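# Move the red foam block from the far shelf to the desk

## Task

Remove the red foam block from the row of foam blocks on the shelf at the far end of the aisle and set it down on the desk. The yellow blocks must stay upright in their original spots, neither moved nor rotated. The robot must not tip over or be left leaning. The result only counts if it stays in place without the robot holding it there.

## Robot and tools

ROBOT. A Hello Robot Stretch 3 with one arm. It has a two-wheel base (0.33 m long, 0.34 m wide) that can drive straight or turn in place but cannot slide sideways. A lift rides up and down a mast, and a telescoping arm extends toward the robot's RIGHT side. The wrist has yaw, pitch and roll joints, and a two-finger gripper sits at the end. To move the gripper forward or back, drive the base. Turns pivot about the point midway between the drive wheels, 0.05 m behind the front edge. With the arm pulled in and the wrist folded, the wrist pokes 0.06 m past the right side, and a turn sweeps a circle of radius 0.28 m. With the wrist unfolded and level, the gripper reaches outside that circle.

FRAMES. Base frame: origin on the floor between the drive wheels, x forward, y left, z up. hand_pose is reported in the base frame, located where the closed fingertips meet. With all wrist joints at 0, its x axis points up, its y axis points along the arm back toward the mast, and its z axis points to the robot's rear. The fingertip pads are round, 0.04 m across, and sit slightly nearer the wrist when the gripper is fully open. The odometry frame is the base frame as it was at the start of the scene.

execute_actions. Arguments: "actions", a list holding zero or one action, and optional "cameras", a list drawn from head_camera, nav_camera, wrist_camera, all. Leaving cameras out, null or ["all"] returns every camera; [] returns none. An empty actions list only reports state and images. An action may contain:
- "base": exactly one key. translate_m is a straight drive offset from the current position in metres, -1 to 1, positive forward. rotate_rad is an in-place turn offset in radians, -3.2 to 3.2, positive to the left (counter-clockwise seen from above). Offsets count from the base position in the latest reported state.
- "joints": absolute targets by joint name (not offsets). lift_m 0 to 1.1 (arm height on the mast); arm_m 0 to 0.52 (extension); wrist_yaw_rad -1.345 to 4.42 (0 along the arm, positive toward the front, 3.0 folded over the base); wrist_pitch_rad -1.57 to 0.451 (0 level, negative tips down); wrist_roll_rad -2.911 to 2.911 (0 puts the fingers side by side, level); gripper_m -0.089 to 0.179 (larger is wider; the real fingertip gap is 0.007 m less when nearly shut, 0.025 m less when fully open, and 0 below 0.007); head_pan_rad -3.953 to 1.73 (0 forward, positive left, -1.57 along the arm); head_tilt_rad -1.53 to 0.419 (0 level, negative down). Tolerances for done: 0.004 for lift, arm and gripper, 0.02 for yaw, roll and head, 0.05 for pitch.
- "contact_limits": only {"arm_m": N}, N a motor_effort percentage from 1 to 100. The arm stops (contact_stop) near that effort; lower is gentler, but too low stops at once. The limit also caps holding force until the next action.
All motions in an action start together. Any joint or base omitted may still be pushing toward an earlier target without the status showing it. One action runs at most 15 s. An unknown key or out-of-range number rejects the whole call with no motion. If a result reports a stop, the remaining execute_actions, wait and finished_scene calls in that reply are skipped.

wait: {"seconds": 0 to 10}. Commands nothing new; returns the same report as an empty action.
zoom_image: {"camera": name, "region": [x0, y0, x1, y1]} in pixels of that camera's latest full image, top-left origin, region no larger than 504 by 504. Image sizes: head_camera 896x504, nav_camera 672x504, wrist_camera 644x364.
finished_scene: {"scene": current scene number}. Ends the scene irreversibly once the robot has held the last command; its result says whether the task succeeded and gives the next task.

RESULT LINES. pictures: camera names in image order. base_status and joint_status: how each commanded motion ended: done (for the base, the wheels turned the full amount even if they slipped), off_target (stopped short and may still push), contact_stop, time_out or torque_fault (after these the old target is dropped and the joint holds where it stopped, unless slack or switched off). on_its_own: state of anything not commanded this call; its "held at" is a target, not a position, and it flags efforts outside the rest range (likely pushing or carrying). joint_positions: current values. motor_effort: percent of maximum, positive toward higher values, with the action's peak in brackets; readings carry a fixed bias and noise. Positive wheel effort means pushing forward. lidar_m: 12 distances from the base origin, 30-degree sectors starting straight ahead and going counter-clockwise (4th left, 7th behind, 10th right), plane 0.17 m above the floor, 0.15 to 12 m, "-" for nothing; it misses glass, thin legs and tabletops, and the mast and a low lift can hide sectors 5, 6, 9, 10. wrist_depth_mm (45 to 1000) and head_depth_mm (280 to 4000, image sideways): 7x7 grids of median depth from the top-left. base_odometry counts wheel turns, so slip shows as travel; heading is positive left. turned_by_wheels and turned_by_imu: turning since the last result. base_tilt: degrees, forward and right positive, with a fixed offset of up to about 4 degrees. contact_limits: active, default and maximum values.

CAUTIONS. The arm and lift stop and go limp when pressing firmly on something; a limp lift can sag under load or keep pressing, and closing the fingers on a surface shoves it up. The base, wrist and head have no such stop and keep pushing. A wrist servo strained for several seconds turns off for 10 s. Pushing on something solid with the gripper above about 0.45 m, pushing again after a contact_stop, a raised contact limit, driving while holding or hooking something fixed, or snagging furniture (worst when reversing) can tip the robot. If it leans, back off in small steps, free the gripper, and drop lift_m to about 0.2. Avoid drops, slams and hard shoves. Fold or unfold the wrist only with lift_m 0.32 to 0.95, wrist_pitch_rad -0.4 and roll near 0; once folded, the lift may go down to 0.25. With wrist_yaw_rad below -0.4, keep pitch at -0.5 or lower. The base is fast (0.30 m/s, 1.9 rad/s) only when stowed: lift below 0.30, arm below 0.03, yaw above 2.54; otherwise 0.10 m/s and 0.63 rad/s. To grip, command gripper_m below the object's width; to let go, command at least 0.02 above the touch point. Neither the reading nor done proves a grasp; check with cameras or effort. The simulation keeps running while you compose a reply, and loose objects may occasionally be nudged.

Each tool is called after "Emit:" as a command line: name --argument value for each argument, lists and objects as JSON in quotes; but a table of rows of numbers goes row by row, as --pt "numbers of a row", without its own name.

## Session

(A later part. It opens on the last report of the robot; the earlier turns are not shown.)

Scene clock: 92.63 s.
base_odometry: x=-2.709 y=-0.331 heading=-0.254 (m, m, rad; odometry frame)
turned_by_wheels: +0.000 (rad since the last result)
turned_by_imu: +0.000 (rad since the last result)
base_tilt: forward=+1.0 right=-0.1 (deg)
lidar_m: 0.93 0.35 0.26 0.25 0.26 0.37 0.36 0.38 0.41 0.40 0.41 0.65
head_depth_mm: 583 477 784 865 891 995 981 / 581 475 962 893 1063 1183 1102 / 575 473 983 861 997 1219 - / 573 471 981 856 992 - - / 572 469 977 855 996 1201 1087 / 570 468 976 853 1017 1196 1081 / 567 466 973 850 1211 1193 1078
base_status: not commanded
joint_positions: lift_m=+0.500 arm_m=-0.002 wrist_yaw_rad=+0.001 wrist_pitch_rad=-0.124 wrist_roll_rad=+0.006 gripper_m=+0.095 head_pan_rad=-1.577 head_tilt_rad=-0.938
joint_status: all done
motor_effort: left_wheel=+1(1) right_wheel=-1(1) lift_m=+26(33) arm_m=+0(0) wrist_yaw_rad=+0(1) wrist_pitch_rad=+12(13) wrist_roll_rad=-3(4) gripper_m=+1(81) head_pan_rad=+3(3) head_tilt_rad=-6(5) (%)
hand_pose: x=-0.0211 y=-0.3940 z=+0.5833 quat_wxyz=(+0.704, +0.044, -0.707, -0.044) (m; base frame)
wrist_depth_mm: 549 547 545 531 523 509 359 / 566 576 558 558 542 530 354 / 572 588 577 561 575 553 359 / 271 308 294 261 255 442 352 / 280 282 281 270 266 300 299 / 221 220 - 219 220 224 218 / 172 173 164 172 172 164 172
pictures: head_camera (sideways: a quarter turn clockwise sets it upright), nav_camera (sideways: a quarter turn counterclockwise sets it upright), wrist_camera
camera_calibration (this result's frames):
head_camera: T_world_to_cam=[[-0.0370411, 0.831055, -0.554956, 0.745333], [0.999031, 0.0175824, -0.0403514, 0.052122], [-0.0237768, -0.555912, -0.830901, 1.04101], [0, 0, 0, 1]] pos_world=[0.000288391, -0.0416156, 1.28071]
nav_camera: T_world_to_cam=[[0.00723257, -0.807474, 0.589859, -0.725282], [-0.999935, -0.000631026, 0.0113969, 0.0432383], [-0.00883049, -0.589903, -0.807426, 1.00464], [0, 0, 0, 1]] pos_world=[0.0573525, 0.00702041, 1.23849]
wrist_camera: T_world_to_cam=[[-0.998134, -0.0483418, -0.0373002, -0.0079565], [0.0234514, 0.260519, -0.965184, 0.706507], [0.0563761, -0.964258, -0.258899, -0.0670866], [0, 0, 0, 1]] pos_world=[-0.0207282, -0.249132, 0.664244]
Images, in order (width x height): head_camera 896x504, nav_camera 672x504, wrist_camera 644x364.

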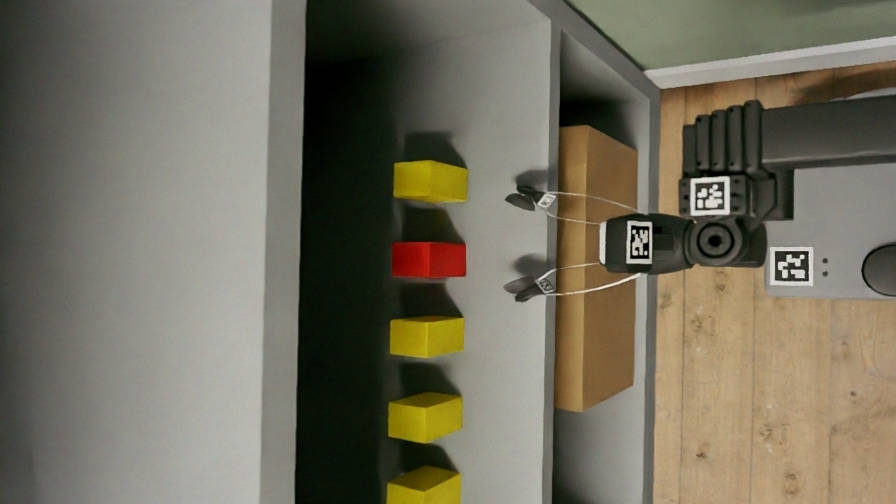

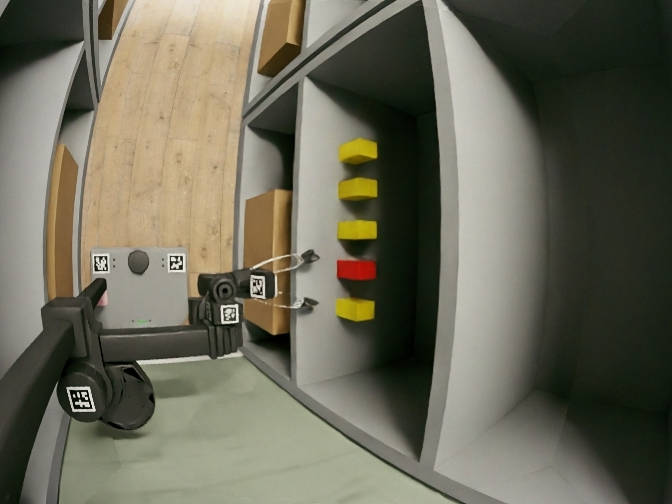

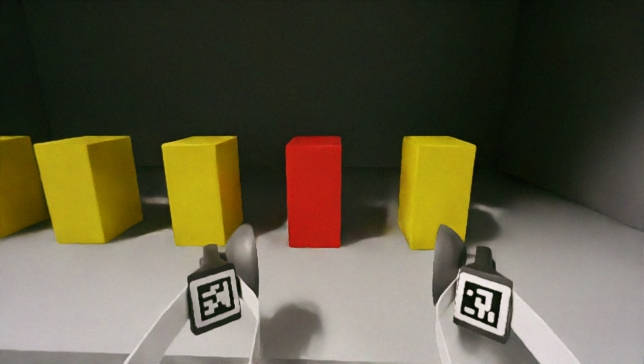

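Emit:
execute_actions --actions '[{"base":{"translate_m":0.02},"joints":{"gripper_m":0.08,"arm_m":0.065}}]' --cameras '["head_camera","wrist_camera"]'

Scene clock: 100.50 s.
base_odometry: x=-2.690 y=-0.336 heading=-0.254 (m, m, rad; odometry frame)
turned_by_wheels: +0.000 (rad since the last result)
turned_by_imu: -0.001 (rad since the last result)
base_tilt: forward=+1.0 right=-0.1 (deg)
lidar_m: 0.93 0.35 0.26 0.25 0.26 0.39 0.38 0.40 0.41 0.40 0.42 0.64
head_depth_mm: 583 476 836 879 924 1050 1017 / 580 475 964 891 985 1201 1101 / 578 472 979 859 911 - - / 574 471 981 872 828 1181 - / 571 469 977 853 992 1195 1087 / 568 467 974 853 1084 1195 1084 / 566 465 974 847 1214 1191 1080
base_status: done
joint_positions: lift_m=+0.500 arm_m=+0.065 wrist_yaw_rad=+0.001 wrist_pitch_rad=-0.124 wrist_roll_rad=+0.005 gripper_m=+0.080 head_pan_rad=-1.577 head_tilt_rad=-0.938
joint_status: all done
motor_effort: left_wheel=+1(7) right_wheel=-1(3) lift_m=+25(26) arm_m=+4(5) wrist_yaw_rad=+0(0) wrist_pitch_rad=+12(12) wrist_roll_rad=-3(3) gripper_m=+0(60) head_pan_rad=+3(3) head_tilt_rad=-5(6) (%)
hand_pose: x=-0.0212 y=-0.4610 z=+0.5833 quat_wxyz=(+0.704, +0.044, -0.707, -0.044) (m; base frame)
wrist_depth_mm: 492 493 479 475 466 459 382 / 505 504 494 500 484 481 380 / 526 526 514 508 505 498 379 / 210 245 228 191 432 185 361 / 211 247 205 198 277 193 302 / 213 211 - 206 219 200 218 / 172 172 169 171 172 164 171
pictures: head_camera (sideways: a quarter turn clockwise sets it upright), wrist_camera
camera_calibration (this result's frames):
head_camera: T_world_to_cam=[[-0.0371033, 0.831052, -0.554956, 0.745333], [0.99903, 0.0176572, -0.0403514, 0.0521221], [-0.0237352, -0.555914, -0.830901, 1.04101], [0, 0, 0, 1]] pos_world=[0.000291507, -0.041616, 1.28071]
wrist_camera: T_world_to_cam=[[-0.998165, -0.0479366, -0.0369832, -0.0113063], [0.0232563, 0.260411, -0.965218, 0.723958], [0.0559001, -0.964307, -0.258818, -0.131768], [0, 0, 0, 1]] pos_world=[-0.0207563, -0.316133, 0.664255]
Images, in order (width x height): head_camera 896x504, wrist_camera 644x364.

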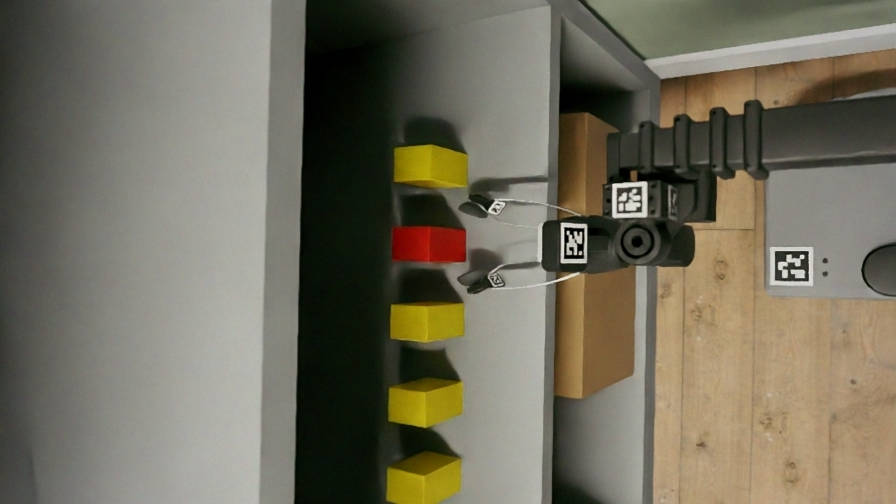

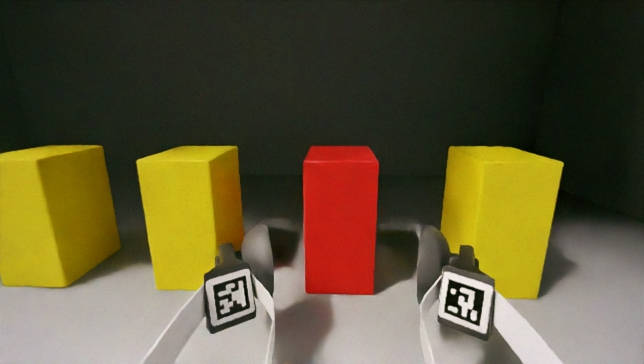

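Emit:
execute_actions --actions '[{"joints":{"gripper_m":0.073,"arm_m":0.125}}]' --cameras '["head_camera","wrist_camera"]'

Emit:
execute_actions --actions '[{"joints":{"gripper_m":0.015}}]' --cameras '["wrist_camera"]'

Emit:
execute_actions --actions '[{"joints":{"lift_m":0.52}}]' --cameras '["wrist_camera"]'

Scene clock: 106.83 s.
base_odometry: x=-2.690 y=-0.336 heading=-0.254 (m, m, rad; odometry frame)
turned_by_wheels: +0.000 (rad since the last result)
turned_by_imu: -0.001 (rad since the last result)
base_tilt: forward=+1.0 right=-0.2 (deg)
lidar_m: 0.92 0.35 0.26 0.25 0.26 0.39 0.38 0.40 0.41 0.40 0.41 0.64
head_depth_mm: 583 476 834 879 923 1048 1020 / 579 475 966 892 987 1195 1101 / 577 473 982 859 828 1190 - / 573 471 981 869 1000 1196 - / 572 469 976 854 994 1205 1083 / 568 466 972 852 1088 1200 1079 / 567 466 972 848 1217 1193 1080
base_status: not commanded
joint_positions: lift_m=+0.500 arm_m=+0.125 wrist_yaw_rad=+0.001 wrist_pitch_rad=-0.124 wrist_roll_rad=+0.005 gripper_m=+0.073 head_pan_rad=-1.577 head_tilt_rad=-0.938
joint_status: all done
motor_effort: left_wheel=+1(1) right_wheel=-1(1) lift_m=+26(27) arm_m=+4(2) wrist_yaw_rad=+0(0) wrist_pitch_rad=+12(12) wrist_roll_rad=-3(3) gripper_m=+0(38) head_pan_rad=+3(3) head_tilt_rad=-7(6) (%)
hand_pose: x=-0.0213 y=-0.5210 z=+0.5833 quat_wxyz=(+0.704, +0.044, -0.707, -0.044) (m; base frame)
wrist_depth_mm: 428 428 422 416 413 406 386 / 450 449 436 438 429 426 384 / 470 464 460 454 442 438 384 / 192 141 434 138 431 172 137 / 194 138 278 134 299 159 127 / 197 144 181 140 141 146 133 / 172 151 164 147 157 157 140
pictures: head_camera (sideways: a quarter turn clockwise sets it upright), wrist_camera
camera_calibration (this result's frames):
head_camera: T_world_to_cam=[[-0.0371032, 0.831052, -0.554956, 0.745333], [0.99903, 0.017657, -0.0403514, 0.0521221], [-0.0237353, -0.555914, -0.830901, 1.04101], [0, 0, 0, 1]] pos_world=[0.000291502, -0.041616, 1.28071]
wrist_camera: T_world_to_cam=[[-0.99817, -0.0478458, -0.0369754, -0.0141628], [0.023274, 0.260382, -0.965225, 0.739579], [0.0558097, -0.964319, -0.258792, -0.189645], [0, 0, 0, 1]] pos_world=[-0.0207658, -0.37613, 0.664258]
Images, in order (width x height): head_camera 896x504, wrist_camera 644x364.

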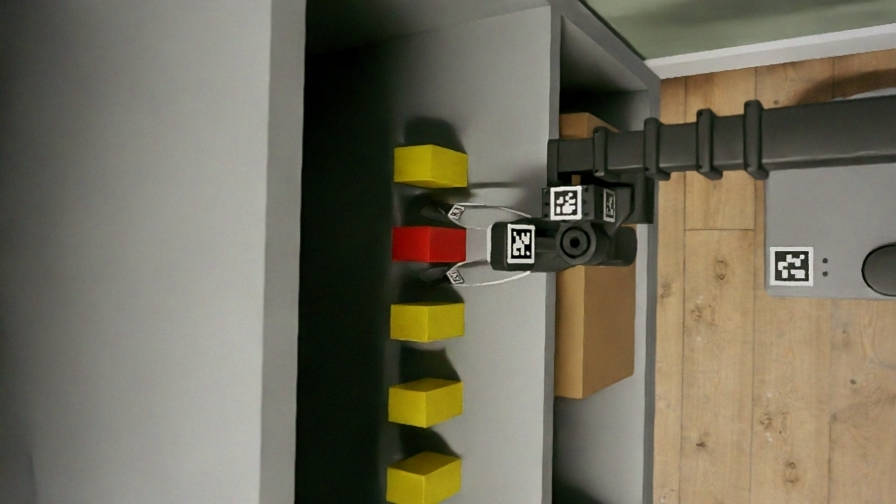

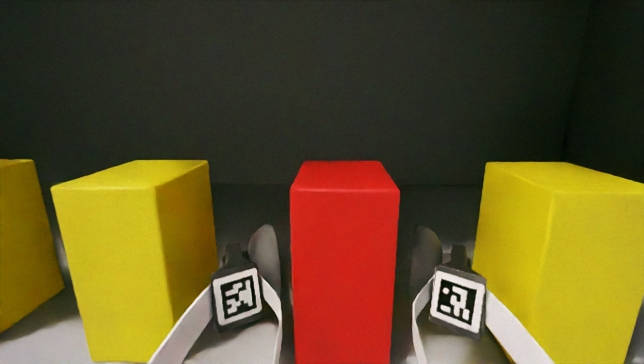

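Scene clock: 107.90 s.
base_odometry: x=-2.690 y=-0.336 heading=-0.254 (m, m, rad; odometry frame)
turned_by_wheels: +0.000 (rad since the last result)
turned_by_imu: +0.000 (rad since the last result)
base_tilt: forward=+0.8 right=-0.1 (deg)
lidar_m: 0.92 0.35 0.26 0.25 0.26 0.39 0.38 0.40 0.41 0.40 0.41 0.64
head_depth_mm: 582 477 838 880 924 1050 1018 / 580 474 964 897 985 1201 1102 / 577 473 984 858 827 1194 - / 573 470 981 864 1000 1196 - / 573 468 973 855 994 1205 1086 / 570 466 978 850 1088 1196 1085 / 568 465 970 850 1214 1193 1080
base_status: not commanded
joint_positions: lift_m=+0.500 arm_m=+0.125 wrist_yaw_rad=+0.001 wrist_pitch_rad=-0.124 wrist_roll_rad=+0.005 gripper_m=+0.016 head_pan_rad=-1.577 head_tilt_rad=-0.938
joint_status: all done
motor_effort: left_wheel=+1(1) right_wheel=-1(1) lift_m=+27(26) arm_m=+4(4) wrist_yaw_rad=+0(0) wrist_pitch_rad=+12(12) wrist_roll_rad=-3(3) gripper_m=-15(89) head_pan_rad=+3(3) head_tilt_rad=-5(6) (%)
hand_pose: x=-0.0213 y=-0.5210 z=+0.5833 quat_wxyz=(+0.704, +0.044, -0.707, -0.044) (m; base frame)
wrist_depth_mm: 436 430 423 415 410 409 384 / 451 452 434 434 430 430 382 / 471 460 458 450 449 443 381 / 193 141 434 137 433 172 137 / 193 138 280 130 271 159 127 / 197 145 182 134 134 157 132 / 173 152 165 143 158 146 140
pictures: wrist_camera
camera_calibration (this result's frames):
wrist_camera: T_world_to_cam=[[-0.99817, -0.0478485, -0.0369752, -0.0141637], [0.0232731, 0.260382, -0.965225, 0.739579], [0.0558123, -0.964319, -0.258792, -0.189646], [0, 0, 0, 1]] pos_world=[-0.0207655, -0.376131, 0.664258]
Images, in order (width x height): wrist_camera 644x364.

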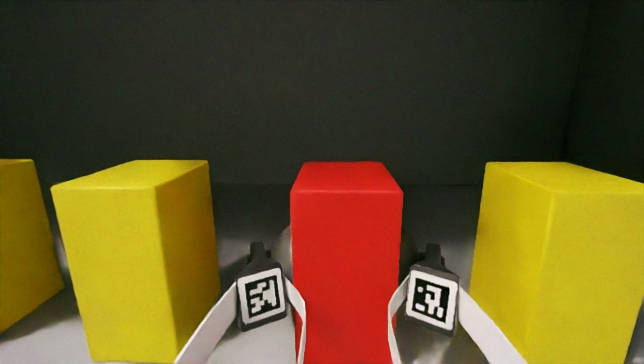

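Scene clock: 108.83 s.
base_odometry: x=-2.690 y=-0.336 heading=-0.254 (m, m, rad; odometry frame)
turned_by_wheels: +0.000 (rad since the last result)
turned_by_imu: +0.000 (rad since the last result)
base_tilt: forward=+0.9 right=-0.2 (deg)
lidar_m: 0.93 0.35 0.26 0.25 0.26 0.39 0.38 0.40 0.41 0.40 0.42 0.64
head_depth_mm: 583 477 837 879 923 1050 1019 / 581 475 969 890 983 1193 1105 / 576 472 982 859 - 1196 - / 574 471 982 872 1004 1196 - / 572 470 976 853 994 1195 1085 / 570 467 969 850 1088 1196 1087 / 567 465 972 848 1212 1194 1088
base_status: not commanded
joint_positions: lift_m=+0.520 arm_m=+0.125 wrist_yaw_rad=+0.001 wrist_pitch_rad=-0.124 wrist_roll_rad=+0.005 gripper_m=+0.016 head_pan_rad=-1.577 head_tilt_rad=-0.938
joint_status: all done
motor_effort: left_wheel=+0(1) right_wheel=-1(1) lift_m=+41(43) arm_m=+4(4) wrist_yaw_rad=+0(0) wrist_pitch_rad=+12(12) wrist_roll_rad=-3(3) gripper_m=-15(15) head_pan_rad=+2(2) head_tilt_rad=-6(5) (%)
hand_pose: x=-0.0213 y=-0.5210 z=+0.6028 quat_wxyz=(+0.704, +0.044, -0.707, -0.044) (m; base frame)
wrist_depth_mm: 432 427 420 418 411 404 387 / 450 445 443 435 429 420 380 / 469 458 466 457 443 436 385 / 487 481 469 137 455 454 380 / 201 140 324 130 311 158 132 / 202 145 182 135 135 158 133 / 194 152 189 143 182 146 140
pictures: wrist_camera
camera_calibration (this result's frames):
wrist_camera: T_world_to_cam=[[-0.99817, -0.0478483, -0.0369754, -0.0134428], [0.0232733, 0.260382, -0.965225, 0.758401], [0.0558122, -0.964319, -0.258792, -0.184604], [0, 0, 0, 1]] pos_world=[-0.0207655, -0.376134, 0.683757]
Images, in order (width x height): wrist_camera 644x364.

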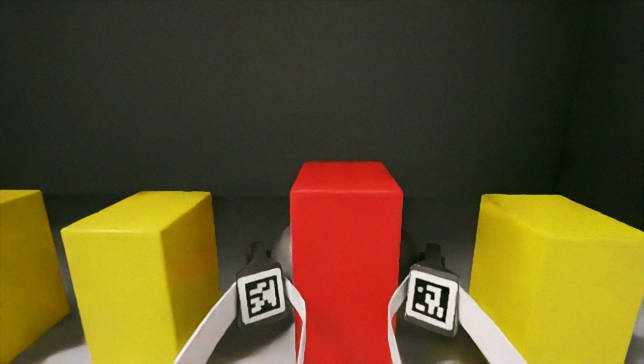

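Emit:
execute_actions --actions '[{"joints":{"arm_m":0,"lift_m":0.6}}]' --cameras '[]'

Emit:
execute_actions --actions '[{"joints":{"wrist_pitch_rad":-0.4,"wrist_yaw_rad":2.9,"head_pan_rad":0,"head_tilt_rad":-0.8}}]' --cameras '["wrist_camera"]'

Emit:
execute_actions --actions '[{"joints":{"lift_m":0.285}}]' --cameras '[]'

Emit:
execute_actions --actions '[{"base":{"translate_m":1.0}}]'

Scene clock: 116.90 s.
base_odometry: x=-2.690 y=-0.336 heading=-0.254 (m, m, rad; odometry frame)
turned_by_wheels: +0.000 (rad since the last result)
turned_by_imu: -0.001 (rad since the last result)
base_tilt: forward=+0.8 right=-0.2 (deg)
lidar_m: 0.92 0.35 0.26 0.25 0.26 0.39 0.38 0.40 0.41 0.40 0.42 0.64
head_depth_mm: 583 476 834 880 920 1051 997 / 580 475 967 894 1002 - - / 576 473 982 861 981 - - / 575 471 979 784 827 1180 - / 572 469 977 853 997 1205 1086 / 569 468 972 852 1092 1195 1085 / 567 465 974 850 1212 1187 1078
base_status: not commanded
joint_positions: lift_m=+0.600 arm_m=+0.000 wrist_yaw_rad=+0.000 wrist_pitch_rad=-0.124 wrist_roll_rad=+0.005 gripper_m=+0.016 head_pan_rad=-1.577 head_tilt_rad=-0.938
joint_status: all done
motor_effort: left_wheel=+1(1) right_wheel=-1(1) lift_m=+40(40) arm_m=-3(4) wrist_yaw_rad=+0(0) wrist_pitch_rad=+12(12) wrist_roll_rad=-3(3) gripper_m=-15(15) head_pan_rad=+3(3) head_tilt_rad=-4(6) (%)
hand_pose: x=-0.0214 y=-0.3966 z=+0.6828 quat_wxyz=(+0.704, +0.044, -0.707, -0.044) (m; base frame)
wrist_depth_mm: 543 553 534 523 525 525 377 / 564 567 561 548 542 535 387 / 575 591 578 563 562 550 382 / 582 612 602 138 587 575 381 / 509 546 553 129 293 504 381 / 319 296 286 135 135 373 361 / 304 299 295 143 283 305 305
pictures: none
No camera images: the call's "cameras" was empty. Leave "cameras" out to get every camera's image.

Scene clock: 119.33 s.
base_odometry: x=-2.690 y=-0.336 heading=-0.254 (m, m, rad; odometry frame)
turned_by_wheels: +0.000 (rad since the last result)
turned_by_imu: +0.000 (rad since the last result)
base_tilt: forward=+0.9 right=-0.2 (deg)
lidar_m: 0.92 0.35 0.26 0.25 0.26 0.39 0.38 0.40 0.41 0.40 0.41 0.64
head_depth_mm: 1263 1409 1222 1189 1075 1164 1077 / 3551 2519 1752 1584 1392 1262 1113 / 3555 2595 2050 1699 1441 1255 1112 / 3473 2569 2035 1687 1437 1256 1110 / 3453 2560 1958 1658 1425 1246 1101 / 1273 1353 1153 1257 1263 1176 1077 / 810 897 789 754 838 772 818
base_status: not commanded
joint_positions: lift_m=+0.600 arm_m=+0.000 wrist_yaw_rad=+2.898 wrist_pitch_rad=-0.416 wrist_roll_rad=+0.005 gripper_m=+0.016 head_pan_rad=-0.007 head_tilt_rad=-0.804
joint_status: all done
motor_effort: left_wheel=+1(1) right_wheel=-1(1) lift_m=+40(40) arm_m=-2(2) wrist_yaw_rad=+1(1) wrist_pitch_rad=+8(11) wrist_roll_rad=-3(3) gripper_m=-14(15) head_pan_rad=+3(36) head_tilt_rad=+2(16) (%)
hand_pose: x=+0.0329 y=+0.0728 z=+0.6128 quat_wxyz=(+0.229, +0.706, +0.061, +0.668) (m; base frame)
wrist_depth_mm: - 623 624 657 714 635 474 / 469 661 675 728 737 615 474 / 464 - 522 507 502 490 456 / 388 - 376 138 366 396 415 / 310 315 335 129 532 717 509 / 464 650 - 135 135 704 566 / 456 649 473 142 552 653 685
pictures: wrist_camera
camera_calibration (this result's frames):
wrist_camera: T_world_to_cam=[[0.977136, -0.207046, -0.0483523, 0.0230092], [-0.14929, -0.506196, -0.849399, 0.60266], [0.151389, 0.837196, -0.525532, 0.416725], [0, 0, 0, 1]] pos_world=[0.00440042, -0.0390518, 0.732014]
Images, in order (width x height): wrist_camera 644x364.

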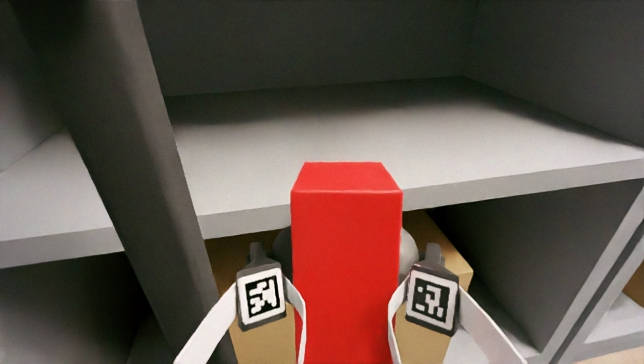

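Scene clock: 123.03 s.
base_odometry: x=-2.690 y=-0.336 heading=-0.254 (m, m, rad; odometry frame)
turned_by_wheels: +0.000 (rad since the last result)
turned_by_imu: -0.001 (rad since the last result)
base_tilt: forward=+0.7 right=-0.1 (deg)
lidar_m: 0.92 0.35 0.26 0.25 0.26 0.39 0.38 0.40 0.41 0.40 0.42 0.63
head_depth_mm: 1267 1416 1226 1185 1075 1170 1074 / 3603 2506 1762 1567 1398 1256 1117 / 3571 2590 2055 1692 1436 1255 1110 / 3472 2591 2047 1694 1436 1253 1112 / 3520 2565 1958 1664 1436 1253 1102 / 1276 1354 1149 1260 1256 1171 1070 / 813 896 787 754 837 772 819
base_status: not commanded
joint_positions: lift_m=+0.285 arm_m=+0.000 wrist_yaw_rad=+2.899 wrist_pitch_rad=-0.418 wrist_roll_rad=+0.005 gripper_m=+0.016 head_pan_rad=-0.007 head_tilt_rad=-0.804
joint_status: all done
motor_effort: left_wheel=+1(1) right_wheel=-1(1) lift_m=+26(33) arm_m=-3(2) wrist_yaw_rad=+1(1) wrist_pitch_rad=+9(9) wrist_roll_rad=-2(2) gripper_m=-15(15) head_pan_rad=+3(3) head_tilt_rad=+1(2) (%)
hand_pose: x=+0.0328 y=+0.0726 z=+0.2980 quat_wxyz=(+0.230, +0.706, +0.061, +0.667) (m; base frame)
wrist_depth_mm: - 603 618 660 668 605 469 / 476 279 289 299 316 333 477 / 486 - 304 324 343 371 487 / 483 - 331 138 372 559 499 / 474 501 362 129 406 472 504 / 422 417 - 135 135 482 509 / 374 - - 142 408 434 432
pictures: none
No camera images: the call's "cameras" was empty. Leave "cameras" out to get every camera's image.

Scene clock: 128.07 s.
base_odometry: x=-1.722 y=-0.587 heading=-0.254 (m, m, rad; odometry frame)
turned_by_wheels: +0.000 (rad since the last result)
turned_by_imu: -0.002 (rad since the last result)
base_tilt: forward=+0.9 right=-0.1 (deg)
lidar_m: 2.90 0.33 0.24 0.24 0.25 0.45 0.98 0.56 0.43 0.41 0.43 0.60
head_depth_mm: 2871 2653 2073 1718 1446 1147 1081 / 2914 2605 2056 1704 1441 1261 1113 / 2970 2618 2045 1689 1438 1257 1112 / 2905 2563 2066 1683 1442 1246 1111 / 2885 2583 2032 1686 1438 1252 1103 / 2931 2558 2018 1671 1426 1153 1072 / 2944 2541 2022 1590 784 744 782
base_status: done
joint_positions: lift_m=+0.285 arm_m=+0.000 wrist_yaw_rad=+2.899 wrist_pitch_rad=-0.418 wrist_roll_rad=+0.005 gripper_m=+0.016 head_pan_rad=-0.007 head_tilt_rad=-0.802
joint_status: not commanded
motor_effort: left_wheel=+0(12) right_wheel=-1(4) lift_m=+27(27) arm_m=-2(2) wrist_yaw_rad=+1(1) wrist_pitch_rad=+9(9) wrist_roll_rad=-2(3) gripper_m=-15(14) head_pan_rad=+3(2) head_tilt_rad=+1(3) (%)
hand_pose: x=+0.0326 y=+0.0727 z=+0.2980 quat_wxyz=(+0.230, +0.706, +0.062, +0.667) (m; base frame)
wrist_depth_mm: - 592 612 630 669 553 409 / 539 280 276 293 301 336 418 / 260 - 287 304 324 501 429 / 513 - 312 138 356 538 437 / 494 319 345 129 385 498 476 / 426 362 - 134 135 460 487 / 376 - - 141 409 429 429
pictures: head_camera (sideways: a quarter turn clockwise sets it upright), nav_camera (sideways: a quarter turn counterclockwise sets it upright), wrist_camera
camera_calibration (this result's frames):
head_camera: T_world_to_cam=[[-0.748175, -0.0369382, -0.662473, 0.889753], [-0.0110757, 0.999005, -0.0431941, 0.061992], [0.663409, -0.0249794, -0.74784, 0.928826], [0, 0, 0, 1]] pos_world=[0.0501857, -0.00586288, 1.28673]
nav_camera: T_world_to_cam=[[0.720054, 0.00718045, 0.693881, -0.86517], [-0.00179437, -0.999924, 0.0122095, 0.0360896], [0.693916, -0.0100366, -0.719986, 0.88665], [0, 0, 0, 1]] pos_world=[0.00777228, 0.0511981, 1.23826]
wrist_camera: T_world_to_cam=[[0.977303, -0.206243, -0.048402, 0.00794413], [-0.149133, -0.507523, -0.848634, 0.335017], [0.150459, 0.836591, -0.526762, 0.251862], [0, 0, 0, 1]] pos_world=[0.00430343, -0.0390381, 0.417363]
Images, in order (width x height): head_camera 896x504, nav_camera 672x504, wrist_camera 644x364.

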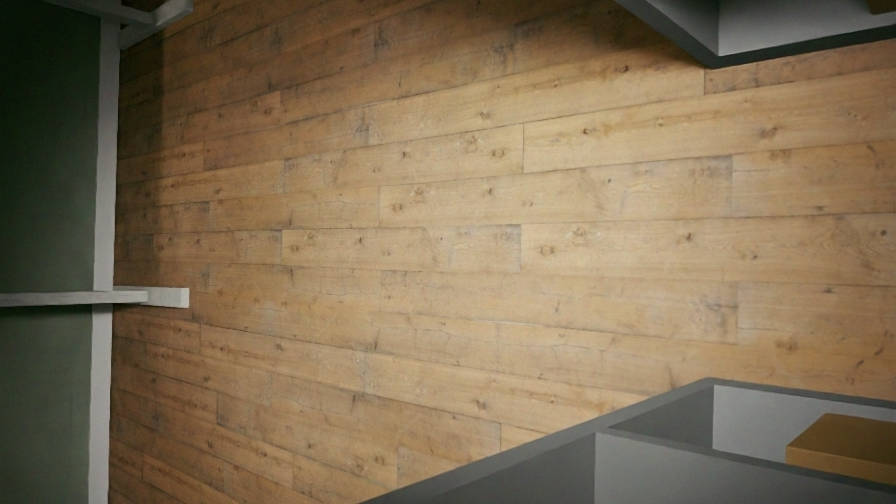

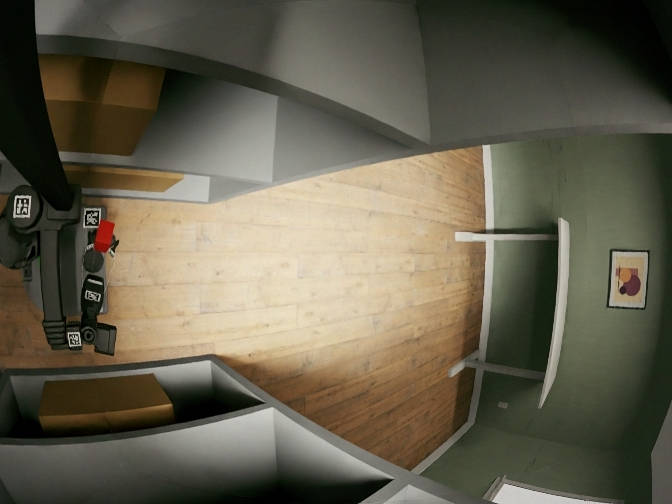

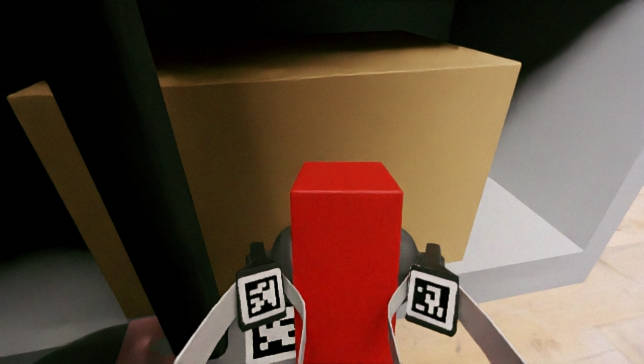

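Emit:
execute_actions --actions '[{"base":{"translate_m":1.0}}]' --cameras '[]'

Emit:
execute_actions --actions '[{"base":{"rotate_rad":-0.25}}]' --cameras '[]'

Emit:
execute_actions --actions '[{"base":{"translate_m":1.0}}]' --cameras '[]'

Emit:
execute_actions --actions '[{"base":{"rotate_rad":1.81},"joints":{"head_pan_rad":-1.57,"head_tilt_rad":-0.5}}]' --cameras '[]'

Emit:
execute_actions --actions '[{"joints":{"lift_m":0.9}}]' --cameras '["head_camera","nav_camera"]'

Scene clock: 142.37 s.
base_odometry: x=-0.754 y=-0.838 heading=-0.254 (m, m, rad; odometry frame)
turned_by_wheels: +0.000 (rad since the last result)
turned_by_imu: -0.002 (rad since the last result)
base_tilt: forward=+0.9 right=-0.1 (deg)
lidar_m: 1.90 2.47 1.84 1.78 0.74 0.56 0.92 0.67 0.76 1.99 2.08 2.20
head_depth_mm: 2057 2344 2069 1699 1455 1258 1116 / 2055 2336 2066 1702 1454 1259 1114 / 2068 2323 2049 1698 1451 1255 1109 / 2054 2335 2043 1685 1437 1255 1105 / 1985 2305 2023 1679 1437 1257 1107 / 2050 2338 2030 1675 1430 1251 1102 / 2082 2350 2015 1680 1431 1239 1100
base_status: done
joint_positions: lift_m=+0.285 arm_m=+0.000 wrist_yaw_rad=+2.899 wrist_pitch_rad=-0.418 wrist_roll_rad=+0.005 gripper_m=+0.016 head_pan_rad=-0.007 head_tilt_rad=-0.802
joint_status: not commanded
motor_effort: left_wheel=+1(11) right_wheel=-1(5) lift_m=+27(26) arm_m=-2(2) wrist_yaw_rad=+1(2) wrist_pitch_rad=+9(9) wrist_roll_rad=-3(3) gripper_m=-15(15) head_pan_rad=+3(2) head_tilt_rad=+2(1) (%)
hand_pose: x=+0.0326 y=+0.0727 z=+0.2980 quat_wxyz=(+0.230, +0.706, +0.062, +0.667) (m; base frame)
wrist_depth_mm: - - - - - - - / - - - - - - - / - - - - - - - / 817 - 800 137 736 773 751 / 627 618 620 130 579 594 593 / 526 522 - 135 135 503 508 / 455 - - 142 408 431 430
pictures: none
No camera images: the call's "cameras" was empty. Leave "cameras" out to get every camera's image.

Scene clock: 143.43 s.
base_odometry: x=-0.754 y=-0.838 heading=-0.504 (m, m, rad; odometry frame)
turned_by_wheels: -0.250 (rad since the last result)
turned_by_imu: -0.249 (rad since the last result)
base_tilt: forward=+0.9 right=-0.2 (deg)
lidar_m: 2.20 1.90 2.01 1.78 1.78 0.60 0.56 0.92 0.67 1.99 1.99 2.20
head_depth_mm: 2284 2539 2068 1710 1450 1264 1118 / 2194 2435 2071 1702 1447 1262 1111 / 2187 2434 2052 1690 1438 1258 1113 / 2118 2410 2047 1670 1438 1251 1111 / 2090 2343 2040 1687 1434 1249 1104 / 2037 2305 2021 1681 1435 1249 1105 / 1952 2211 1971 1668 1430 1246 1098
base_status: done
joint_positions: lift_m=+0.285 arm_m=+0.000 wrist_yaw_rad=+2.899 wrist_pitch_rad=-0.418 wrist_roll_rad=+0.005 gripper_m=+0.016 head_pan_rad=-0.007 head_tilt_rad=-0.802
joint_status: not commanded
motor_effort: left_wheel=+4(12) right_wheel=-4(9) lift_m=+27(27) arm_m=-2(3) wrist_yaw_rad=+1(1) wrist_pitch_rad=+9(9) wrist_roll_rad=-3(3) gripper_m=-15(15) head_pan_rad=+2(2) head_tilt_rad=+2(1) (%)
hand_pose: x=+0.0326 y=+0.0727 z=+0.2980 quat_wxyz=(+0.230, +0.706, +0.062, +0.667) (m; base frame)
wrist_depth_mm: - - - - - - - / - - - - - - - / - - - - - - - / 809 - 781 138 742 780 749 / 621 621 623 129 580 610 599 / 529 527 - 135 135 501 502 / 448 - - 142 410 433 428
pictures: none
No camera images: the call's "cameras" was empty. Leave "cameras" out to get every camera's image.

Scene clock: 148.53 s.
base_odometry: x=+0.122 y=-1.321 heading=-0.503 (m, m, rad; odometry frame)
turned_by_wheels: +0.000 (rad since the last result)
turned_by_imu: -0.001 (rad since the last result)
base_tilt: forward=+0.9 right=-0.3 (deg)
lidar_m: 1.40 0.99 1.64 2.00 2.00 1.72 1.57 1.52 2.00 1.75 1.75 1.25
head_depth_mm: 965 728 1812 1612 1448 1265 1115 / 960 720 1833 1708 1450 1260 1113 / 948 691 1767 1683 1436 1259 1112 / 941 687 1724 1682 1441 1248 1105 / 937 685 1660 1678 1430 1245 1105 / 929 678 1600 1677 1431 1246 1104 / 922 675 1547 1669 1427 1237 1105
base_status: done
joint_positions: lift_m=+0.285 arm_m=+0.000 wrist_yaw_rad=+2.899 wrist_pitch_rad=-0.418 wrist_roll_rad=+0.005 gripper_m=+0.016 head_pan_rad=-0.007 head_tilt_rad=-0.802
joint_status: not commanded
motor_effort: left_wheel=+3(15) right_wheel=-4(7) lift_m=+26(27) arm_m=-2(3) wrist_yaw_rad=+1(1) wrist_pitch_rad=+9(9) wrist_roll_rad=-2(3) gripper_m=-14(15) head_pan_rad=+3(3) head_tilt_rad=-1(1) (%)
hand_pose: x=+0.0326 y=+0.0727 z=+0.2980 quat_wxyz=(+0.230, +0.706, +0.062, +0.667) (m; base frame)
wrist_depth_mm: - - - - - - - / - - - - - - - / - - - - - - 932 / 830 - 785 138 733 746 754 / 630 621 632 129 573 607 615 / 521 517 - 135 135 501 507 / 460 - - 142 409 436 426
pictures: none
No camera images: the call's "cameras" was empty. Leave "cameras" out to get every camera's image.

Scene clock: 150.97 s.
base_odometry: x=+0.122 y=-1.321 heading=+1.306 (m, m, rad; odometry frame)
turned_by_wheels: +1.810 (rad since the last result)
turned_by_imu: +1.805 (rad since the last result)
base_tilt: forward=+1.0 right=-0.1 (deg)
lidar_m: 2.00 2.11 1.57 1.51 1.57 1.81 1.75 1.82 1.25 1.40 0.99 2.02
head_depth_mm: 1141 1260 989 734 1730 1491 1240 / 1144 1259 980 732 1739 1485 1241 / 1148 1263 975 727 1744 1472 1235 / 1150 1270 965 725 1741 1475 1240 / 1151 1267 958 719 1741 1480 1226 / 1150 1264 953 714 1746 1462 1229 / 1150 1269 946 713 1247 1383 1193
base_status: done
joint_positions: lift_m=+0.285 arm_m=+0.000 wrist_yaw_rad=+2.899 wrist_pitch_rad=-0.418 wrist_roll_rad=+0.005 gripper_m=+0.016 head_pan_rad=-1.563 head_tilt_rad=-0.507
joint_status: all done
motor_effort: left_wheel=-3(11) right_wheel=+3(12) lift_m=+26(26) arm_m=-2(2) wrist_yaw_rad=+1(1) wrist_pitch_rad=+9(9) wrist_roll_rad=-2(3) gripper_m=-15(15) head_pan_rad=-3(35) head_tilt_rad=+2(24) (%)
hand_pose: x=+0.0326 y=+0.0726 z=+0.2980 quat_wxyz=(+0.230, +0.706, +0.062, +0.667) (m; base frame)
wrist_depth_mm: - - - - - - - / - - - - - - - / - - - - - - - / 784 - 771 137 729 738 764 / 640 624 619 129 580 603 601 / 519 518 - 135 134 515 496 / 458 - - 141 412 434 429
pictures: none
No camera images: the call's "cameras" was empty. Leave "cameras" out to get every camera's image.

Scene clock: 157.40 s.
base_odometry: x=+0.122 y=-1.321 heading=+1.306 (m, m, rad; odometry frame)
turned_by_wheels: +0.000 (rad since the last result)
turned_by_imu: -0.001 (rad since the last result)
base_tilt: forward=+1.0 right=-0.2 (deg)
lidar_m: 2.00 2.10 1.57 1.52 1.56 1.81 1.75 1.82 1.25 1.40 0.99 2.01
head_depth_mm: 1143 1262 984 736 1730 1528 - / 1149 1260 980 731 1737 1520 - / 1146 1266 973 726 1732 1480 - / 1150 1264 968 723 1743 1494 - / 1152 1264 960 720 1757 1510 - / 1150 1267 948 718 1746 1472 1250 / 1145 1274 945 714 1246 1384 1201
base_status: not commanded
joint_positions: lift_m=+0.900 arm_m=+0.000 wrist_yaw_rad=+2.899 wrist_pitch_rad=-0.418 wrist_roll_rad=+0.005 gripper_m=+0.016 head_pan_rad=-1.563 head_tilt_rad=-0.507
joint_status: all done
motor_effort: left_wheel=-3(3) right_wheel=+3(3) lift_m=+40(42) arm_m=-3(3) wrist_yaw_rad=+1(1) wrist_pitch_rad=+9(9) wrist_roll_rad=-2(3) gripper_m=-15(15) head_pan_rad=-3(3) head_tilt_rad=+4(4) (%)
hand_pose: x=+0.0326 y=+0.0726 z=+0.9125 quat_wxyz=(+0.230, +0.706, +0.062, +0.667) (m; base frame)
wrist_depth_mm: - - - - - - - / - - - - - - - / - - - - - - - / - - - 138 - - - / - - - 129 - - - / - - - 134 135 - - / - - - 142 - - -
pictures: head_camera (sideways: a quarter turn clockwise sets it upright), nav_camera (sideways: a quarter turn counterclockwise sets it upright)
camera_calibration (this result's frames):
head_camera: T_world_to_cam=[[-0.0461908, 0.521999, -0.851694, 1.13211], [0.998838, 0.0123978, -0.0465725, 0.0602471], [-0.0137516, -0.852856, -0.521965, 0.63914], [0, 0, 0, 1]] pos_world=[0.000905232, -0.0466136, 1.30063]
nav_camera: T_world_to_cam=[[0.0159611, -0.486376, 0.873604, -1.09516], [-0.999871, -0.00913175, 0.0131839, 0.0409043], [0.00156518, -0.873702, -0.48646, 0.587082], [0, 0, 0, 1]] pos_world=[0.0574601, -0.0193503, 1.24179]
Images, in order (width x height): head_camera 896x504, nav_camera 672x504.

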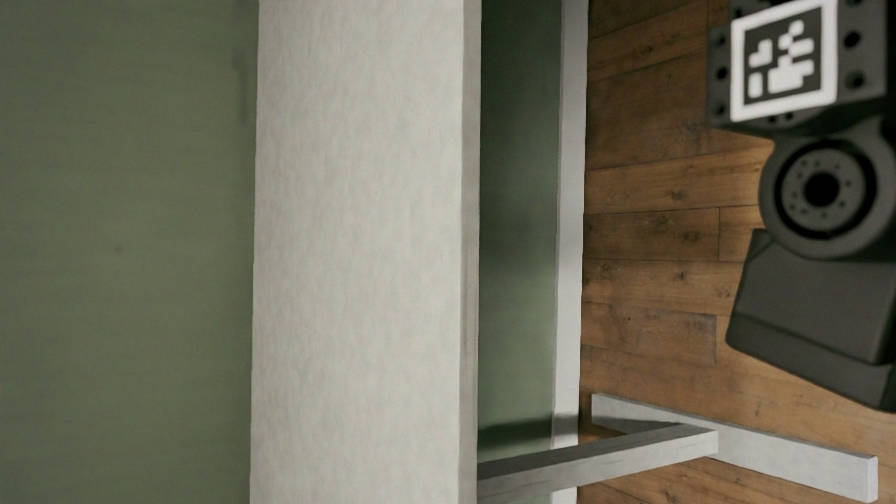

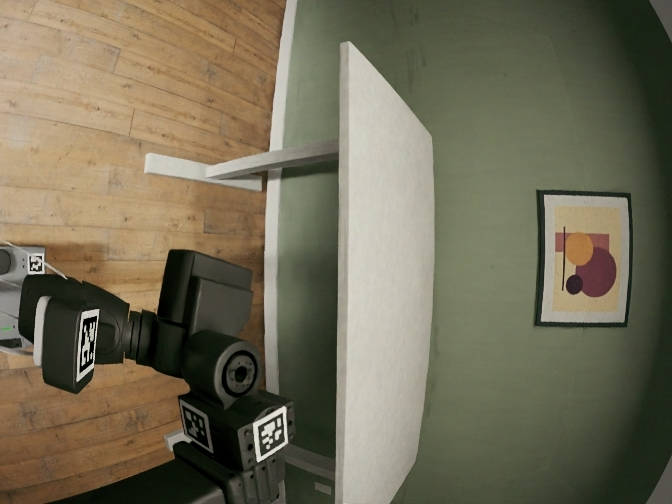

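Emit:
execute_actions --actions '[{"joints":{"lift_m":0.94,"wrist_yaw_rad":0}}]' --cameras '[]'

Emit:
execute_actions --actions '[{"joints":{"wrist_pitch_rad":-0.1,"arm_m":0.12}}]' --cameras '["head_camera"]'

Emit:
execute_actions --actions '[{"joints":{"arm_m":0.38}}]' --cameras '[]'

Emit:
execute_actions --actions '[{"joints":{"lift_m":0.9}}]' --cameras '["head_camera","wrist_camera"]'

Scene clock: 168.13 s.
base_odometry: x=+0.122 y=-1.321 heading=+1.306 (m, m, rad; odometry frame)
turned_by_wheels: +0.000 (rad since the last result)
turned_by_imu: -0.001 (rad since the last result)
base_tilt: forward=+1.0 right=-0.2 (deg)
lidar_m: 2.00 2.10 1.57 1.52 1.56 1.81 1.75 1.82 1.25 1.40 0.99 2.01
head_depth_mm: 1144 1264 989 736 1763 - - / 1150 1261 981 731 1739 - - / 1145 1261 974 727 1741 - - / 1149 1267 966 724 1704 - - / 1153 1264 960 720 1733 1469 1229 / 1152 1270 946 715 1757 1469 1229 / 1153 1272 944 712 1246 1391 1199
base_status: not commanded
joint_positions: lift_m=+0.940 arm_m=+0.000 wrist_yaw_rad=+0.002 wrist_pitch_rad=-0.418 wrist_roll_rad=+0.004 gripper_m=+0.016 head_pan_rad=-1.563 head_tilt_rad=-0.507
joint_status: all done
motor_effort: left_wheel=-3(3) right_wheel=+3(3) lift_m=+40(42) arm_m=-2(2) wrist_yaw_rad=-1(2) wrist_pitch_rad=+9(9) wrist_roll_rad=-2(2) gripper_m=-15(15) head_pan_rad=-2(2) head_tilt_rad=+2(3) (%)
hand_pose: x=-0.0211 y=-0.3697 z=+0.9525 quat_wxyz=(+0.691, +0.147, -0.693, -0.147) (m; base frame)
wrist_depth_mm: - - - - - - 935 / 508 496 483 475 462 464 448 / 373 366 367 356 348 341 346 / - - - 137 - - - / - - - 129 - - - / - - - 135 135 - - / - - - 142 - - -
pictures: none
No camera images: the call's "cameras" was empty. Leave "cameras" out to get every camera's image.

Scene clock: 170.27 s.
base_odometry: x=+0.122 y=-1.321 heading=+1.306 (m, m, rad; odometry frame)
turned_by_wheels: +0.000 (rad since the last result)
turned_by_imu: +0.000 (rad since the last result)
base_tilt: forward=+0.8 right=-0.2 (deg)
lidar_m: 2.00 2.10 1.57 1.51 1.56 1.81 1.75 1.83 1.25 1.40 0.99 2.01
head_depth_mm: 1149 1263 987 736 - 1400 1242 / 1144 1258 979 731 - 1400 1240 / 1147 1271 972 730 - 1402 1235 / 1147 1264 962 723 1722 1438 1231 / 1150 1265 959 721 1733 1463 1228 / 1149 1269 954 716 1743 1465 1228 / 1153 1270 946 712 1250 1388 1198
base_status: not commanded
joint_positions: lift_m=+0.940 arm_m=+0.120 wrist_yaw_rad=+0.001 wrist_pitch_rad=-0.129 wrist_roll_rad=+0.004 gripper_m=+0.016 head_pan_rad=-1.563 head_tilt_rad=-0.507
joint_status: all done
motor_effort: left_wheel=-4(3) right_wheel=+3(3) lift_m=+40(40) arm_m=+4(5) wrist_yaw_rad=+0(0) wrist_pitch_rad=+15(15) wrist_roll_rad=-2(2) gripper_m=-15(15) head_pan_rad=-2(2) head_tilt_rad=+4(2) (%)
hand_pose: x=-0.0213 y=-0.5157 z=+1.0217 quat_wxyz=(+0.705, +0.046, -0.707, -0.046) (m; base frame)
wrist_depth_mm: 961 945 960 907 909 918 929 / - - 972 989 945 955 937 / - - - - - 975 984 / 573 566 563 138 504 562 562 / 353 353 348 129 313 347 350 / 256 259 262 135 135 251 256 / - 683 - 143 - - -
pictures: head_camera (sideways: a quarter turn clockwise sets it upright)
camera_calibration (this result's frames):
head_camera: T_world_to_cam=[[-0.0461824, 0.522, -0.851694, 1.13211], [0.998838, 0.0123816, -0.0465725, 0.0602471], [-0.0137654, -0.852856, -0.521965, 0.63914], [0, 0, 0, 1]] pos_world=[0.000904476, -0.0466135, 1.30063]
Images, in order (width x height): head_camera 896x504.

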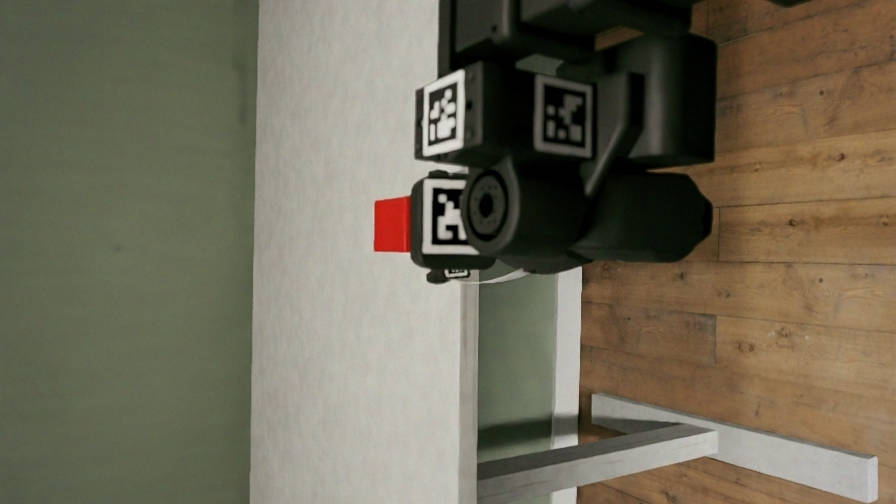

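Scene clock: 173.40 s.
base_odometry: x=+0.122 y=-1.321 heading=+1.306 (m, m, rad; odometry frame)
turned_by_wheels: +0.000 (rad since the last result)
turned_by_imu: -0.001 (rad since the last result)
base_tilt: forward=+0.8 right=-0.1 (deg)
lidar_m: 2.00 2.10 1.56 1.52 1.56 1.81 1.75 1.82 1.25 1.40 0.99 2.00
head_depth_mm: 1149 1266 1057 - 1761 1446 1240 / 1147 1262 1181 730 1724 1481 1240 / 1150 1267 - 690 1738 1479 1240 / 1151 1261 1070 722 1743 1470 1233 / 1150 1264 958 719 1743 1473 1232 / 1148 1269 950 717 1727 1463 1222 / 1153 1275 947 712 1247 1382 1199
base_status: not commanded
joint_positions: lift_m=+0.940 arm_m=+0.380 wrist_yaw_rad=+0.000 wrist_pitch_rad=-0.128 wrist_roll_rad=+0.004 gripper_m=+0.016 head_pan_rad=-1.563 head_tilt_rad=-0.507
joint_status: all done
motor_effort: left_wheel=-3(4) right_wheel=+3(3) lift_m=+40(39) arm_m=+4(4) wrist_yaw_rad=+0(0) wrist_pitch_rad=+14(15) wrist_roll_rad=-2(2) gripper_m=-15(15) head_pan_rad=-3(3) head_tilt_rad=+3(4) (%)
hand_pose: x=-0.0214 y=-0.7757 z=+1.0219 quat_wxyz=(+0.705, +0.046, -0.707, -0.045) (m; base frame)
wrist_depth_mm: 713 708 716 689 708 701 688 / 765 732 734 715 716 722 703 / 794 753 770 767 767 742 742 / 557 569 553 138 498 554 548 / 349 353 349 130 315 349 344 / 252 253 262 135 134 251 252 / 201 198 195 142 183 199 200
pictures: none
No camera images: the call's "cameras" was empty. Leave "cameras" out to get every camera's image.

Scene clock: 174.57 s.
base_odometry: x=+0.122 y=-1.321 heading=+1.306 (m, m, rad; odometry frame)
turned_by_wheels: +0.000 (rad since the last result)
turned_by_imu: +0.000 (rad since the last result)
base_tilt: forward=+0.9 right=-0.2 (deg)
lidar_m: 2.00 2.10 1.57 1.52 1.56 1.81 1.75 1.82 1.25 1.40 0.99 2.01
head_depth_mm: 1145 1262 986 701 - - 1233 / 1144 1260 1060 - 1744 1487 1242 / 1150 1265 1129 1640 1731 1479 1237 / 1148 1273 1037 1198 1738 1474 1232 / 1152 1262 958 721 1745 1474 1232 / 1149 1275 956 716 1737 1462 1225 / 1151 1271 945 713 1251 1383 1197
base_status: not commanded
joint_positions: lift_m=+0.900 arm_m=+0.380 wrist_yaw_rad=+0.000 wrist_pitch_rad=-0.066 wrist_roll_rad=+0.004 gripper_m=+0.016 head_pan_rad=-1.563 head_tilt_rad=-0.507
joint_status: all done
motor_effort: left_wheel=-3(3) right_wheel=+3(3) lift_m=+20(33) arm_m=+4(4) wrist_yaw_rad=+0(0) wrist_pitch_rad=-17(19) wrist_roll_rad=-2(2) gripper_m=-14(15) head_pan_rad=-2(2) head_tilt_rad=+5(3) (%)
hand_pose: x=-0.0214 y=-0.7788 z=+0.9982 quat_wxyz=(+0.706, +0.024, -0.708, -0.024) (m; base frame)
wrist_depth_mm: 742 722 731 699 701 697 696 / 758 754 747 739 722 722 717 / 777 784 784 772 771 747 741 / 567 581 578 130 500 579 577 / 321 323 321 130 273 319 321 / 224 223 229 134 133 221 223 / 169 169 170 140 162 170 169
pictures: head_camera (sideways: a quarter turn clockwise sets it upright), wrist_camera
camera_calibration (this result's frames):
head_camera: T_world_to_cam=[[-0.0461563, 0.522002, -0.851694, 1.13211], [0.998839, 0.0123318, -0.0465725, 0.0602471], [-0.013808, -0.852855, -0.521965, 0.63914], [0, 0, 0, 1]] pos_world=[0.000902148, -0.0466133, 1.30063]
wrist_camera: T_world_to_cam=[[-0.998239, -0.049489, -0.0326942, -0.0168413], [0.0219282, 0.204236, -0.978676, 1.17679], [0.055111, -0.97767, -0.202791, -0.397192], [0, 0, 0, 1]] pos_world=[-0.0207269, -0.629499, 1.0706]
Images, in order (width x height): head_camera 896x504, wrist_camera 644x364.

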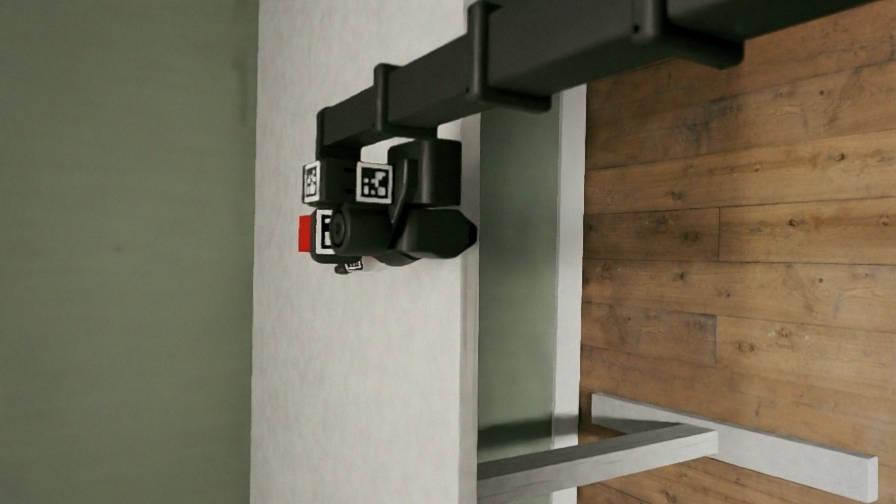

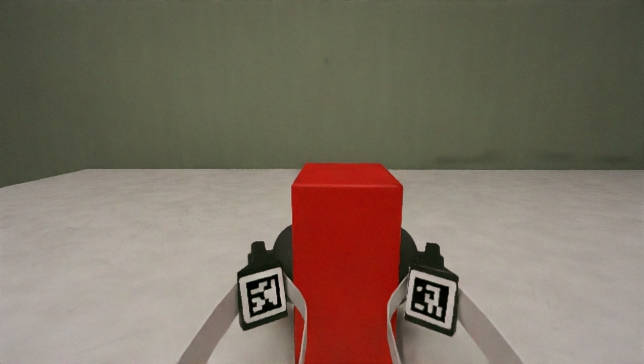

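Touched down.

Emit:
execute_actions --actions '[{"joints":{"gripper_m":0.09,"lift_m":0.912}}]' --cameras '[]'

Emit:
execute_actions --actions '[{"joints":{"arm_m":0.27}}]' --cameras '["wrist_camera"]'

Emit:
finished_scene --scene 1

Scene clock: 183.10 s.
base_odometry: x=+0.122 y=-1.321 heading=+1.306 (m, m, rad; odometry frame)
turned_by_wheels: +0.000 (rad since the last result)
turned_by_imu: -0.001 (rad since the last result)
base_tilt: forward=+0.7 right=-0.2 (deg)
lidar_m: 1.99 2.10 1.57 1.51 1.57 1.82 1.75 1.82 1.25 1.40 0.99 2.01
head_depth_mm: 1142 1262 989 737 - 1406 1238 / 1149 1265 1128 768 1737 1483 1239 / 1151 1265 1124 1642 1741 1476 1240 / 1148 1267 1111 759 1743 1470 1231 / 1152 1270 956 719 1732 1464 1225 / 1152 1264 950 714 1735 1461 1228 / 1154 1271 945 712 1242 1386 1196
base_status: not commanded
joint_positions: lift_m=+0.912 arm_m=+0.380 wrist_yaw_rad=+0.000 wrist_pitch_rad=-0.115 wrist_roll_rad=+0.004 gripper_m=+0.090 head_pan_rad=-1.563 head_tilt_rad=-0.507
joint_status: all done
motor_effort: left_wheel=-3(3) right_wheel=+3(3) lift_m=+39(38) arm_m=+4(4) wrist_yaw_rad=+1(0) wrist_pitch_rad=+7(17) wrist_roll_rad=-2(2) gripper_m=+1(80) head_pan_rad=-3(2) head_tilt_rad=+3(2) (%)
hand_pose: x=-0.0214 y=-0.7765 z=+0.9972 quat_wxyz=(+0.705, +0.041, -0.707, -0.041) (m; base frame)
wrist_depth_mm: 728 712 722 697 686 675 668 / 751 747 751 730 712 707 703 / 776 781 783 744 745 744 734 / 489 485 482 129 429 484 480 / 297 295 321 133 272 294 292 / 213 214 225 139 191 225 212 / 166 167 166 145 159 159 167
pictures: none
No camera images: the call's "cameras" was empty. Leave "cameras" out to get every camera's image.

Scene clock: 185.17 s.
base_odometry: x=+0.122 y=-1.321 heading=+1.306 (m, m, rad; odometry frame)
turned_by_wheels: +0.000 (rad since the last result)
turned_by_imu: +0.000 (rad since the last result)
base_tilt: forward=+1.0 right=-0.2 (deg)
lidar_m: 2.00 2.10 1.57 1.51 1.56 1.81 1.75 1.82 1.25 1.40 0.99 2.01
head_depth_mm: 1145 1256 987 737 - 1470 1217 / 1147 1262 1014 - 1728 1481 1241 / 1146 1264 1042 - 1749 1484 1232 / 1152 1265 935 721 1746 1468 1234 / 1148 1272 959 719 1744 1468 1228 / 1149 1268 952 715 1736 1471 1226 / 1160 1267 945 713 1250 1384 1197
base_status: not commanded
joint_positions: lift_m=+0.912 arm_m=+0.270 wrist_yaw_rad=+0.000 wrist_pitch_rad=-0.116 wrist_roll_rad=+0.004 gripper_m=+0.090 head_pan_rad=-1.563 head_tilt_rad=-0.507
joint_status: all done
motor_effort: left_wheel=-4(4) right_wheel=+3(3) lift_m=+38(38) arm_m=-3(2) wrist_yaw_rad=+1(0) wrist_pitch_rad=+8(8) wrist_roll_rad=-2(2) gripper_m=+1(0) head_pan_rad=-2(2) head_tilt_rad=+3(3) (%)
hand_pose: x=-0.0214 y=-0.6670 z=+0.9970 quat_wxyz=(+0.705, +0.041, -0.707, -0.041) (m; base frame)
wrist_depth_mm: 833 816 822 801 805 796 766 / 849 847 818 824 814 792 783 / 894 880 859 865 845 833 826 / 488 486 483 242 481 475 482 / 296 297 320 254 296 291 296 / 214 214 225 213 212 224 213 / 167 167 166 166 166 159 166
pictures: wrist_camera
camera_calibration (this result's frames):
wrist_camera: T_world_to_cam=[[-0.998241, -0.047809, -0.035074, -0.00785961], [0.0219132, 0.25219, -0.96743, 1.17361], [0.0550972, -0.966496, -0.250698, -0.232972], [0, 0, 0, 1]] pos_world=[-0.0207273, -0.521516, 1.07671]
Images, in order (width x height): wrist_camera 644x364.

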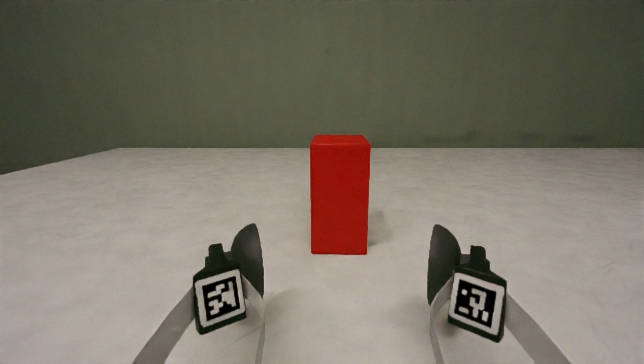

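The scene is finished: the task was done.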